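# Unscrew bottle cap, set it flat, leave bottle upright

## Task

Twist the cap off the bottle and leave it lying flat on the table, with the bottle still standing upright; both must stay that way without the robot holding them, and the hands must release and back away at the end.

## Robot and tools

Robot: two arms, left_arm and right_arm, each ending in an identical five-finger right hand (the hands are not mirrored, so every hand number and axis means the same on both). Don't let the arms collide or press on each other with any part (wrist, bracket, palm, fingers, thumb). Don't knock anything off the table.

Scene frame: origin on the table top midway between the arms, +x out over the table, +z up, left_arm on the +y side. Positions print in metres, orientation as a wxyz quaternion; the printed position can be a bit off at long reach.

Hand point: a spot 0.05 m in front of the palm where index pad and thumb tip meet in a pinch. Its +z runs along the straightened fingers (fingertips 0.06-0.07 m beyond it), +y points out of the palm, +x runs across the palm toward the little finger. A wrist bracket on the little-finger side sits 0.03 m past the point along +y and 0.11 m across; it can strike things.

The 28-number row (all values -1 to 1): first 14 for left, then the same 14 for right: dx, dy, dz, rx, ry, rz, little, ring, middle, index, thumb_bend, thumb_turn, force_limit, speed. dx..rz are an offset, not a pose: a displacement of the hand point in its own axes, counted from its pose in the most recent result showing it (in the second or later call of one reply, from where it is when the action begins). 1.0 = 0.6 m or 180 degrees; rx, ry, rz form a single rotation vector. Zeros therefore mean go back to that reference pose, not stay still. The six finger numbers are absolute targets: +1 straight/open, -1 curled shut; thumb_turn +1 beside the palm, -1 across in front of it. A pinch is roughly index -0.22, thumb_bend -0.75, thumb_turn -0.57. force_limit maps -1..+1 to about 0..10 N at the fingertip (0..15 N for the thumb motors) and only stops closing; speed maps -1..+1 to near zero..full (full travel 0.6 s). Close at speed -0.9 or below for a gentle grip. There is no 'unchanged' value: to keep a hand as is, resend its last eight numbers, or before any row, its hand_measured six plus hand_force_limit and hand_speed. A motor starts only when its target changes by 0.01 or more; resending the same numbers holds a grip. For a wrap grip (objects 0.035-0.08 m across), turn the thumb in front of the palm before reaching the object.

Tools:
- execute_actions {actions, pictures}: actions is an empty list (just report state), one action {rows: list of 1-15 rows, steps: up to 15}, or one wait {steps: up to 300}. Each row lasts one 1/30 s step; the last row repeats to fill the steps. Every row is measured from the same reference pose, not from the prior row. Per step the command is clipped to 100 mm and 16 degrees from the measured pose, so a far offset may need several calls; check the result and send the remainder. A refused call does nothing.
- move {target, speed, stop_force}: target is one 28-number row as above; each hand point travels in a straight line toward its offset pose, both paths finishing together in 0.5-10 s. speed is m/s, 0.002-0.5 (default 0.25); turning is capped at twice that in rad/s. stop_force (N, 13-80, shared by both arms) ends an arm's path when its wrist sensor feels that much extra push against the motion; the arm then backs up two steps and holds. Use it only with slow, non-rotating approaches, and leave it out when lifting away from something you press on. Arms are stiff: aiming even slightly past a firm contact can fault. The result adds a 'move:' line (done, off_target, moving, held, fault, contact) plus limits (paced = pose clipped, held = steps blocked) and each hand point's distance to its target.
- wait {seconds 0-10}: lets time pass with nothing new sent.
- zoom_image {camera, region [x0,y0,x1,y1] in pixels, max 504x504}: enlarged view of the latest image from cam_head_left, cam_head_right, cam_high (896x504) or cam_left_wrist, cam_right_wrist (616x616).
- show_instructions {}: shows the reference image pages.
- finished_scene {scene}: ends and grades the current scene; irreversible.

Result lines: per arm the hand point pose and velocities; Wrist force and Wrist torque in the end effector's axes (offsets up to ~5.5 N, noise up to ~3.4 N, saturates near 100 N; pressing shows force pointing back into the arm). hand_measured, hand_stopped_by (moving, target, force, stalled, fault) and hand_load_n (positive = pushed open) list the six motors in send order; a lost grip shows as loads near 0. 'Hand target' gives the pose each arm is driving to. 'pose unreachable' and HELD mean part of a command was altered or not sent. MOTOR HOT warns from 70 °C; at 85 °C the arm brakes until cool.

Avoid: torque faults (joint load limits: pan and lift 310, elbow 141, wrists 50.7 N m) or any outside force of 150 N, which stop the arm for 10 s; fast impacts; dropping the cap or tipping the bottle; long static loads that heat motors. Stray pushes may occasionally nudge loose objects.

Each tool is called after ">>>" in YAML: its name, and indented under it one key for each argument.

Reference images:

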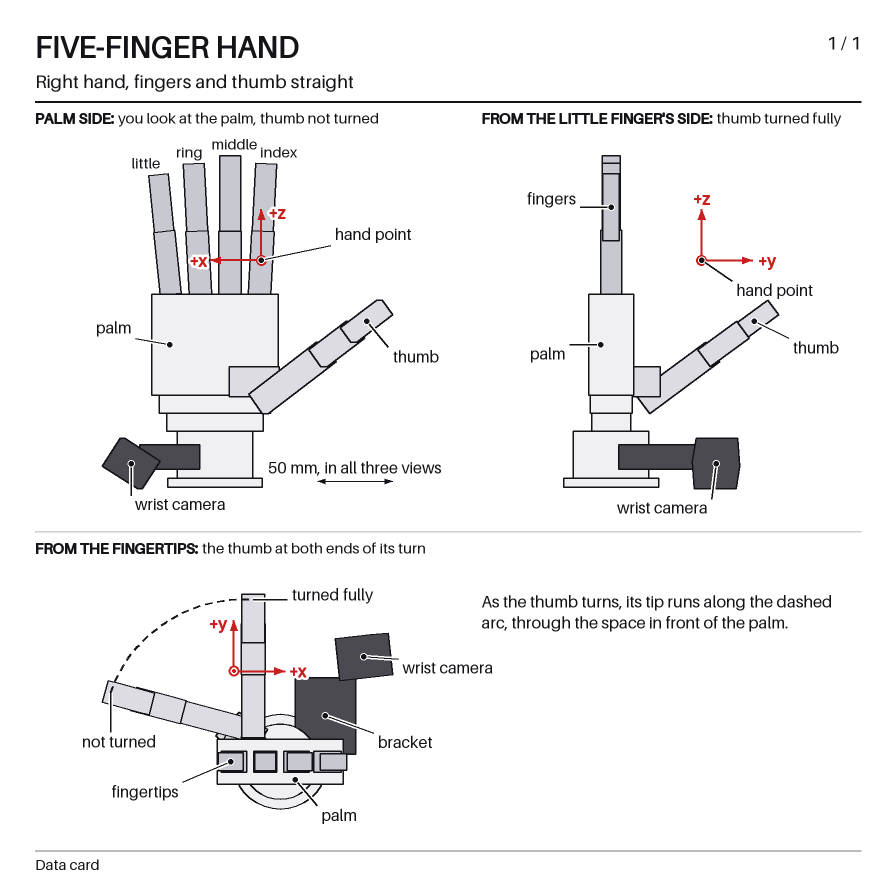

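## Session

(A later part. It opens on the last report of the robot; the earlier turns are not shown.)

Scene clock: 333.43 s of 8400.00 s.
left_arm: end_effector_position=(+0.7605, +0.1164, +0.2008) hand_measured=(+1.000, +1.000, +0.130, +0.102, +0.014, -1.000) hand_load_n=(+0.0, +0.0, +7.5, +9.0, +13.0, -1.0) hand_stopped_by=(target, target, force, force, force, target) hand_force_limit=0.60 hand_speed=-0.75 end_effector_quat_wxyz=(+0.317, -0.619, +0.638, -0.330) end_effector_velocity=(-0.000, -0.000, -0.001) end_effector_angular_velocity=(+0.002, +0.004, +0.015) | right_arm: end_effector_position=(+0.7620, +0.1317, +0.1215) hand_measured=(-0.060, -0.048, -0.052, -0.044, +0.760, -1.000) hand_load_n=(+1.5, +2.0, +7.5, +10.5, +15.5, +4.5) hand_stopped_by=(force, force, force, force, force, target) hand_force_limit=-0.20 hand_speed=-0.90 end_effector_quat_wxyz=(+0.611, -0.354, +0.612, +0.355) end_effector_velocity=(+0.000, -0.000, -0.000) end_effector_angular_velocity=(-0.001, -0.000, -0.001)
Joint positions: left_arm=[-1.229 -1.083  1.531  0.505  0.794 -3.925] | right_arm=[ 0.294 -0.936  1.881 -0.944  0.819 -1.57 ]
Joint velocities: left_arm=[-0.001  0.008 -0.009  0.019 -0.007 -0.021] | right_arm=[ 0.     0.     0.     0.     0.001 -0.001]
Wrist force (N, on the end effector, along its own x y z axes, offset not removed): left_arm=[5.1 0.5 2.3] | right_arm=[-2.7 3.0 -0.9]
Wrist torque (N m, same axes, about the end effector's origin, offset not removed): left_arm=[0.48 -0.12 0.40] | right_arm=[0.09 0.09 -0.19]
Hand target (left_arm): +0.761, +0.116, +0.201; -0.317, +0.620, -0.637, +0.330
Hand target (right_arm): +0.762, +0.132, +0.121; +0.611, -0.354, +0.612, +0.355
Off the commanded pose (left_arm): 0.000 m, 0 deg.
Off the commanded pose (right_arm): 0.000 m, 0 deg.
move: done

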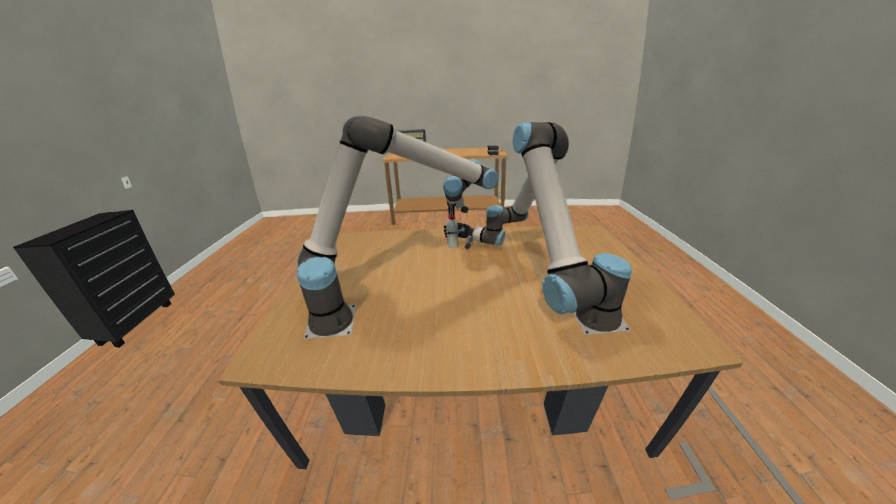

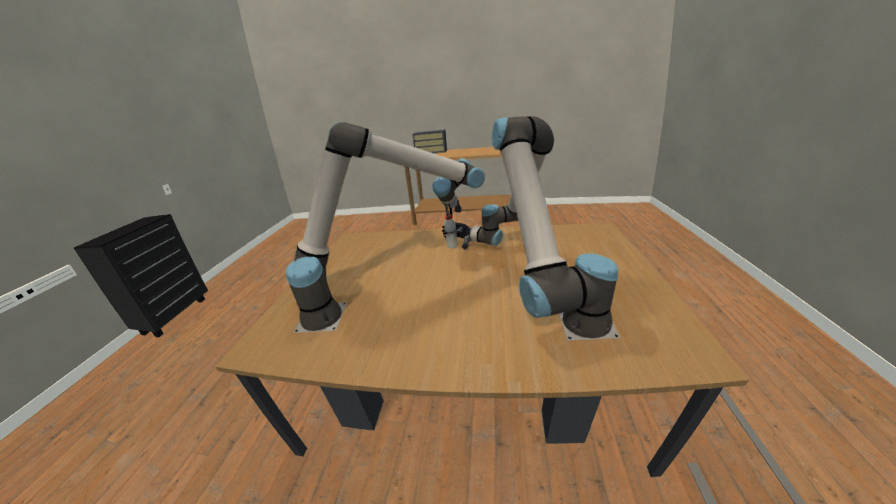

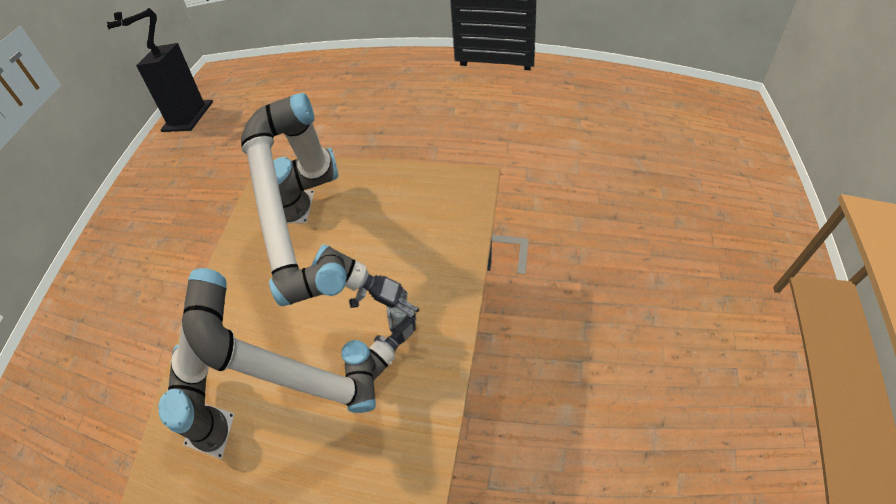

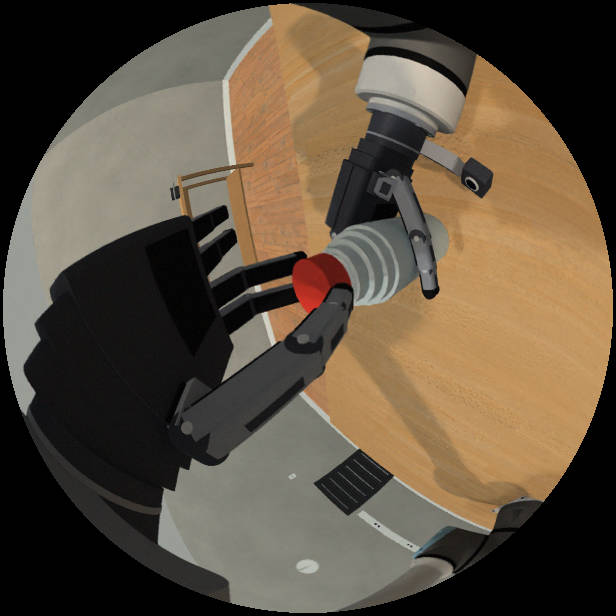

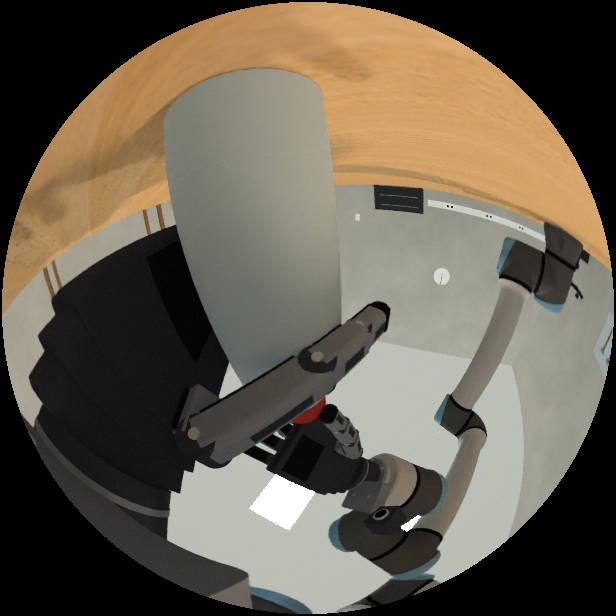

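>>> execute_actions:
  actions: []

>>> move:
  target: [0,-0.0082,-0.0058,0,0,0,1,1,-0.6,-0.6,-0.9,-1,0.6,-0.75,0,0,0,0,0,0,-1,-1,-1,-1,-1,-1,-0.2,-0.9]
  speed: 0.01
  stop_force: 13

>>> zoom_image:
  camera: "cam_left_wrist"
  region: [220,180,460,380]

Scene clock: 354.57 s of 8400.00 s.
left_arm: end_effector_position=(+0.7605, +0.1164, +0.2007) hand_measured=(+1.000, +1.000, +0.130, +0.102, +0.014, -1.000) hand_load_n=(+0.0, +0.0, +7.5, +9.0, +12.5, -1.0) hand_stopped_by=(target, target, force, force, force, target) hand_force_limit=0.60 hand_speed=-0.75 end_effector_quat_wxyz=(+0.317, -0.620, +0.637, -0.330) end_effector_velocity=(+0.000, -0.000, +0.000) end_effector_angular_velocity=(-0.001, -0.000, +0.000) | right_arm: end_effector_position=(+0.7620, +0.1317, +0.1215) hand_measured=(-0.060, -0.048, -0.052, -0.044, +0.760, -1.000) hand_load_n=(+1.5, +2.0, +7.5, +10.5, +15.5, +4.5) hand_stopped_by=(force, force, force, force, force, target) hand_force_limit=-0.20 hand_speed=-0.90 end_effector_quat_wxyz=(+0.611, -0.354, +0.612, +0.355) end_effector_velocity=(+0.000, -0.000, +0.001) end_effector_angular_velocity=(+0.000, -0.001, -0.001)
Joint positions: left_arm=[-1.229 -1.083  1.53   0.507  0.793 -3.928] | right_arm=[ 0.294 -0.936  1.881 -0.944  0.819 -1.57 ]
Joint velocities: left_arm=[-0. -0. -0. -0. -0. -0.] | right_arm=[-0.    -0.001 -0.     0.     0.001  0.   ]
Wrist force (N, on the end effector, along its own x y z axes, offset not removed): left_arm=[5.9 0.3 -0.2] | right_arm=[-4.3 1.3 -2.0]
Wrist torque (N m, same axes, about the end effector's origin, offset not removed): left_arm=[0.60 -0.17 0.53] | right_arm=[-0.22 0.37 -0.41]
Hand target (left_arm): +0.761, +0.116, +0.201; -0.317, +0.620, -0.637, +0.330
Hand target (right_arm): +0.762, +0.132, +0.121; +0.611, -0.354, +0.612, +0.355
Off the commanded pose (left_arm): 0.000 m, 0 deg.
Off the commanded pose (right_arm): 0.000 m, 0 deg.
Steps of this call (steps 1 to 90: nothing new was sent; then 18.13 s passed at rest). Readings (end_effector_position | what the end effector reports):
1: left_arm (+0.7605, +0.1164, +0.2008) | right_arm (+0.7620, +0.1317, +0.1215) | left_arm hand_measured=(+1.000, +1.000, +0.130, +0.102, +0.014, -1.000) hand_load_n=(+0.0, +0.0, +7.5, +9.0, +13.0, -1.0) hand_stopped_by=(target, target, force, force, force, target) hand_force_limit=0.60 hand_speed=-0.75 | right_arm hand_measured=(-0.060, -0.048, -0.052, -0.044, +0.760, -1.000) hand_load_n=(+1.5, +2.0, +7.5, +10.5, +15.5, +4.5) hand_stopped_by=(force, force, force, force, force, target) hand_force_limit=-0.20 hand_speed=-0.90
2: left_arm (+0.7605, +0.1164, +0.2008) | right_arm (+0.7620, +0.1317, +0.1215) | left_arm hand_measured=(+1.000, +1.000, +0.130, +0.102, +0.014, -1.000) hand_load_n=(+0.0, +0.0, +7.5, +9.0, +13.0, -1.0) hand_stopped_by=(target, target, force, force, force, target) hand_force_limit=0.60 hand_speed=-0.75 | right_arm hand_measured=(-0.060, -0.048, -0.052, -0.044, +0.760, -1.000) hand_load_n=(+1.5, +2.0, +7.5, +10.5, +15.5, +4.5) hand_stopped_by=(force, force, force, force, force, target) hand_force_limit=-0.20 hand_speed=-0.90
4: left_arm (+0.7605, +0.1164, +0.2007) | right_arm (+0.7620, +0.1317, +0.1215) | left_arm hand_measured=(+1.000, +1.000, +0.130, +0.102, +0.014, -1.000) hand_load_n=(+0.0, +0.0, +7.5, +9.0, +13.0, -1.0) hand_stopped_by=(target, target, force, force, force, target) hand_force_limit=0.60 hand_speed=-0.75 | right_arm hand_measured=(-0.060, -0.048, -0.052, -0.044, +0.760, -1.000) hand_load_n=(+1.5, +2.0, +7.5, +10.5, +15.5, +4.5) hand_stopped_by=(force, force, force, force, force, target) hand_force_limit=-0.20 hand_speed=-0.90
8: left_arm (+0.7605, +0.1164, +0.2007) | right_arm (+0.7620, +0.1317, +0.1215) | left_arm hand_measured=(+1.000, +1.000, +0.130, +0.102, +0.014, -1.000) hand_load_n=(+0.0, +0.0, +7.5, +9.0, +12.5, -1.0) hand_stopped_by=(target, target, force, force, force, target) hand_force_limit=0.60 hand_speed=-0.75 | right_arm hand_measured=(-0.060, -0.048, -0.052, -0.044, +0.760, -1.000) hand_load_n=(+1.5, +2.0, +7.5, +10.5, +15.5, +4.5) hand_stopped_by=(force, force, force, force, force, target) hand_force_limit=-0.20 hand_speed=-0.90
90: the state above

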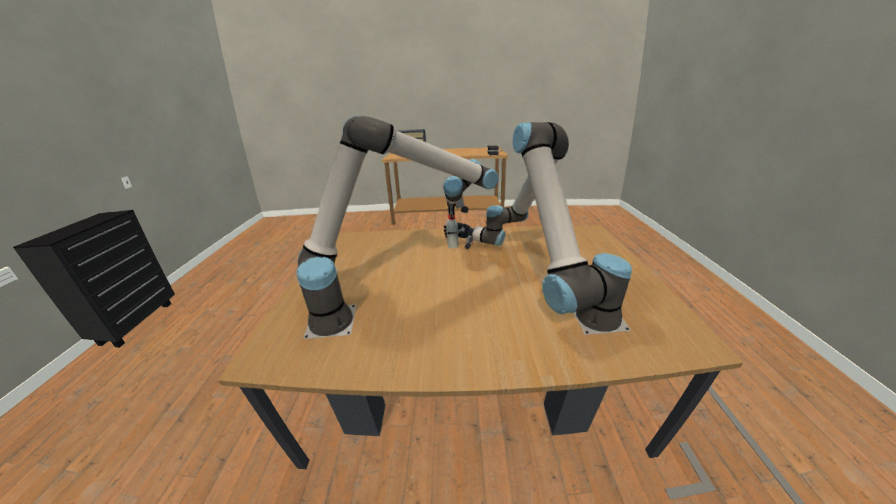

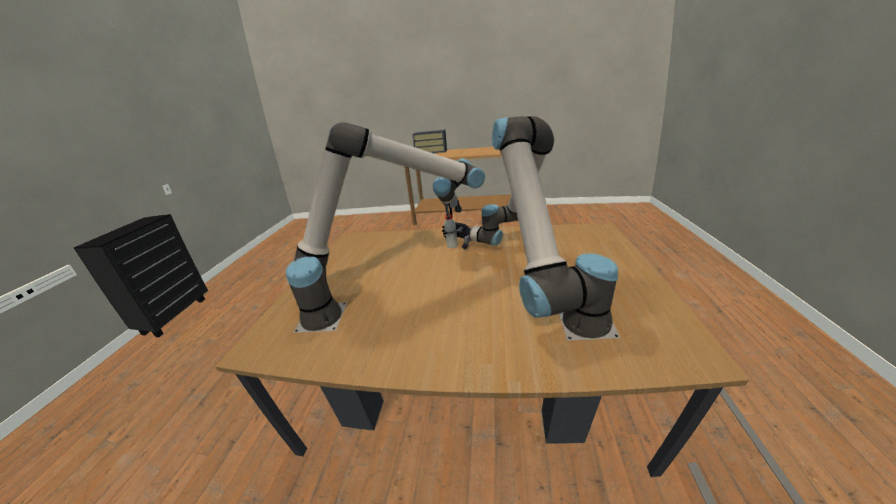

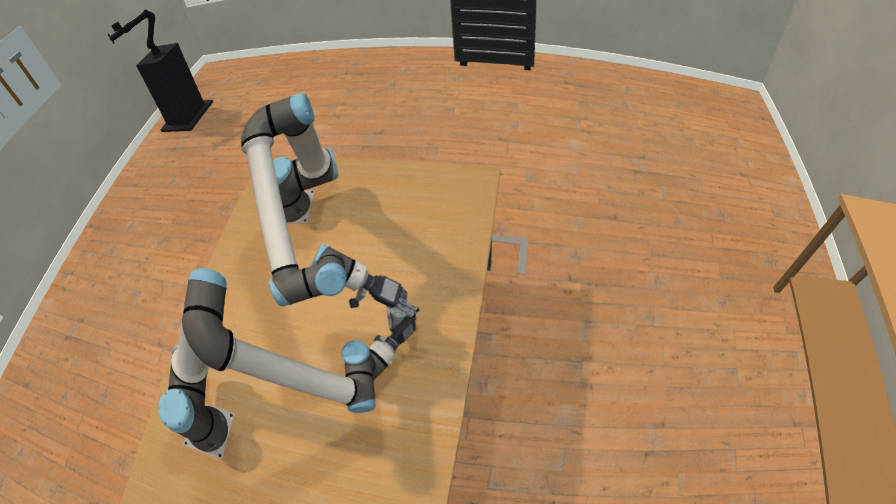

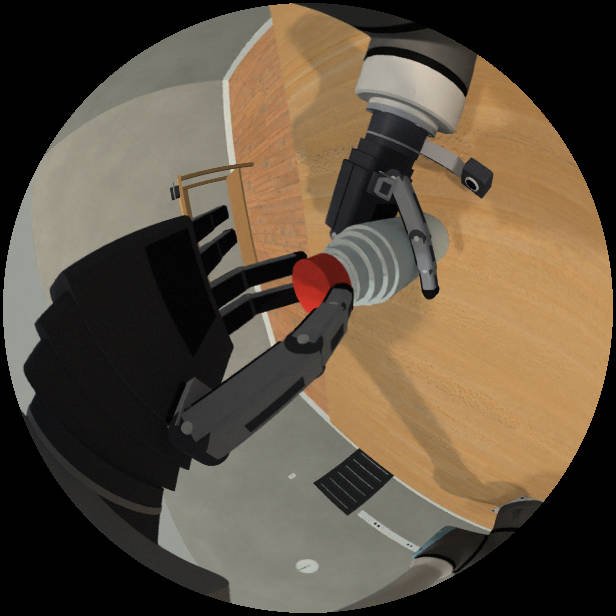

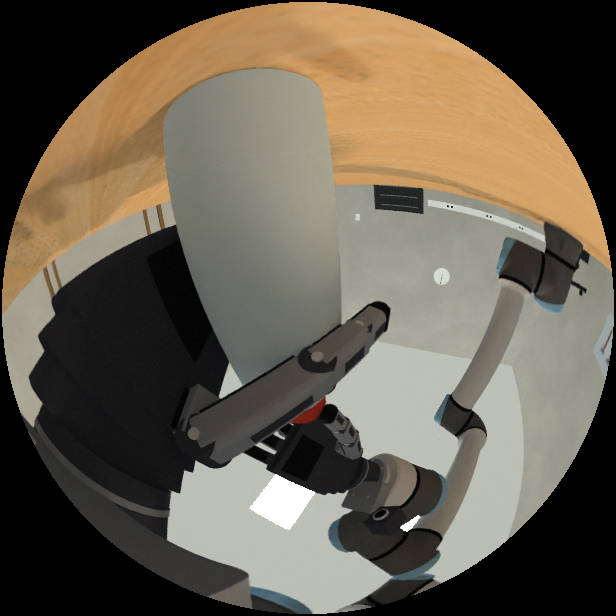

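Scene clock: 355.40 s of 8400.00 s.
left_arm: end_effector_position=(+0.7605, +0.1164, +0.2064) hand_measured=(+1.000, +1.000, +0.130, +0.102, +0.014, -1.000) hand_load_n=(+0.0, +0.0, +7.5, +9.0, +12.5, -1.0) hand_stopped_by=(target, target, force, force, force, target) hand_force_limit=0.60 hand_speed=-0.75 end_effector_quat_wxyz=(+0.317, -0.620, +0.637, -0.330) end_effector_velocity=(+0.001, +0.001, +0.002) end_effector_angular_velocity=(+0.000, +0.001, +0.001) | right_arm: end_effector_position=(+0.7620, +0.1317, +0.1215) hand_measured=(-0.060, -0.048, -0.052, -0.044, +0.760, -1.000) hand_load_n=(+1.5, +2.0, +7.5, +10.5, +15.5, +4.5) hand_stopped_by=(force, force, force, force, force, target) hand_force_limit=-0.20 hand_speed=-0.90 end_effector_quat_wxyz=(+0.611, -0.354, +0.612, +0.355) end_effector_velocity=(+0.000, +0.000, -0.000) end_effector_angular_velocity=(-0.000, -0.000, +0.000)
Joint positions: left_arm=[-1.229 -1.086  1.525  0.516  0.793 -3.928] | right_arm=[ 0.294 -0.936  1.881 -0.944  0.819 -1.57 ]
Joint velocities: left_arm=[ 0.002 -0.002 -0.002  0.004  0.001  0.   ] | right_arm=[ 0.     0.    -0.    -0.    -0.    -0.001]
Wrist force (N, on the end effector, along its own x y z axes, offset not removed): left_arm=[4.9 3.5 2.9] | right_arm=[-4.6 3.6 0.1]
Wrist torque (N m, same axes, about the end effector's origin, offset not removed): left_arm=[0.70 -0.21 0.52] | right_arm=[-0.09 0.27 -0.35]
Hand target (left_arm): +0.761, +0.116, +0.207; -0.317, +0.620, -0.637, +0.330
Hand target (right_arm): +0.762, +0.132, +0.121; +0.611, -0.354, +0.612, +0.355
Off the commanded pose (left_arm): 0.000 m, 0 deg.
Off the commanded pose (right_arm): 0.000 m, 0 deg.
move: done

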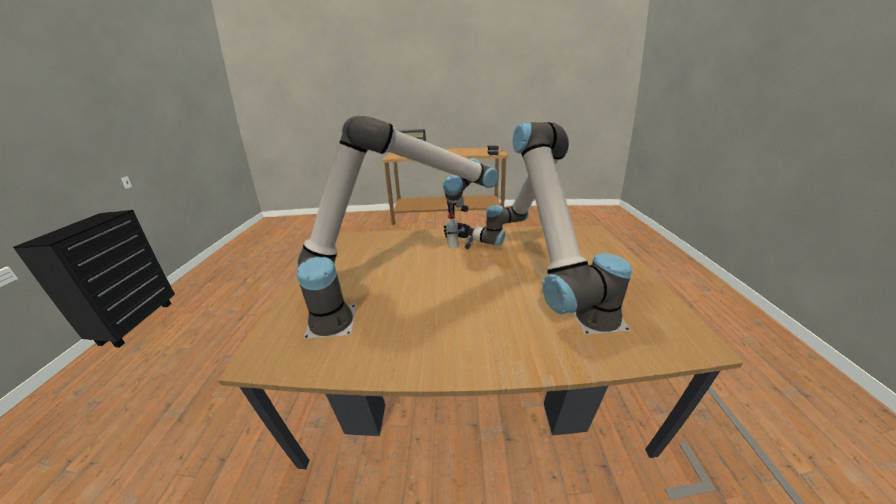

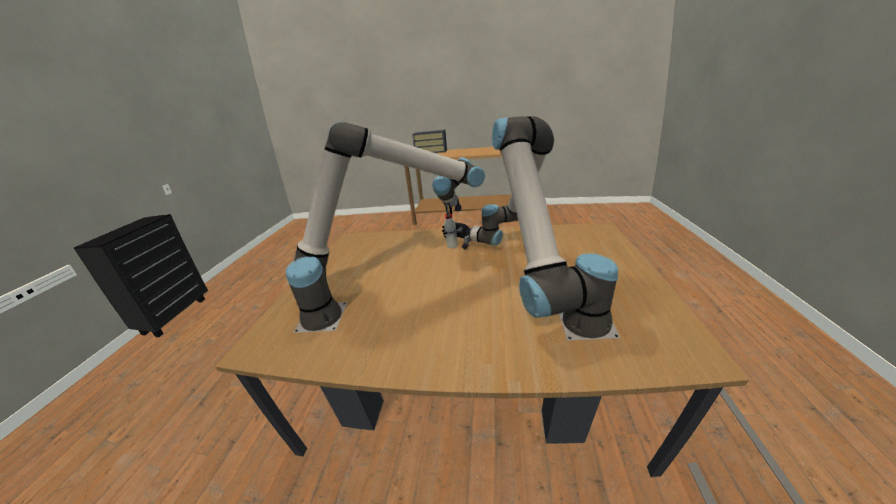

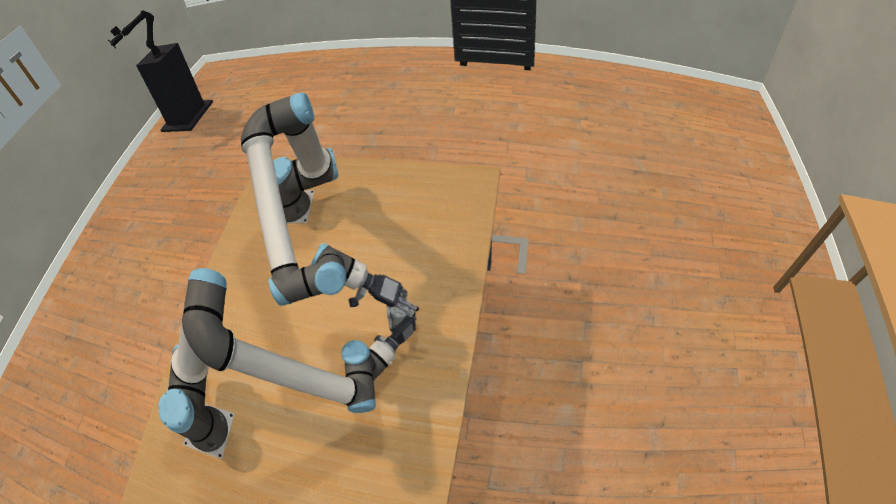

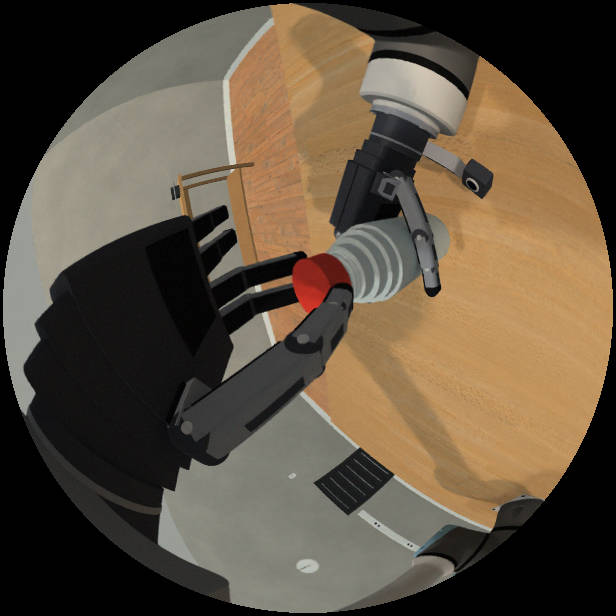

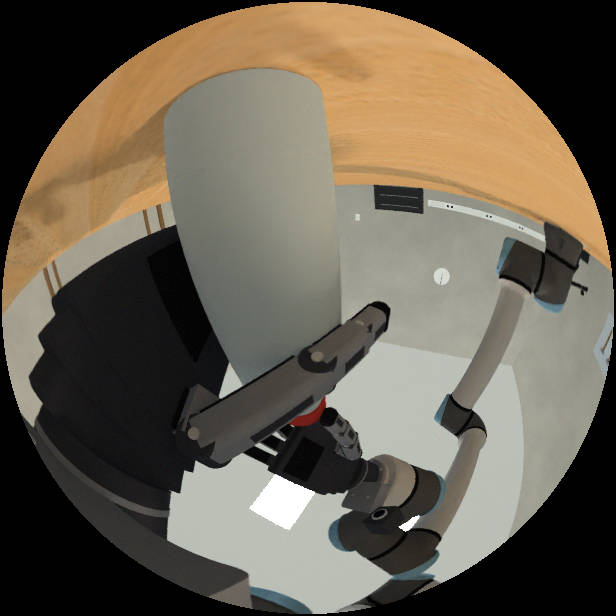

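Region (220, 180, 460, 380) of cam_left_wrist's 616x616 image, scaled by 2.100, with more detail than that image has.

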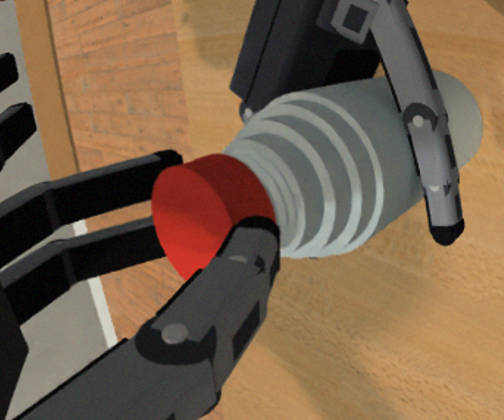

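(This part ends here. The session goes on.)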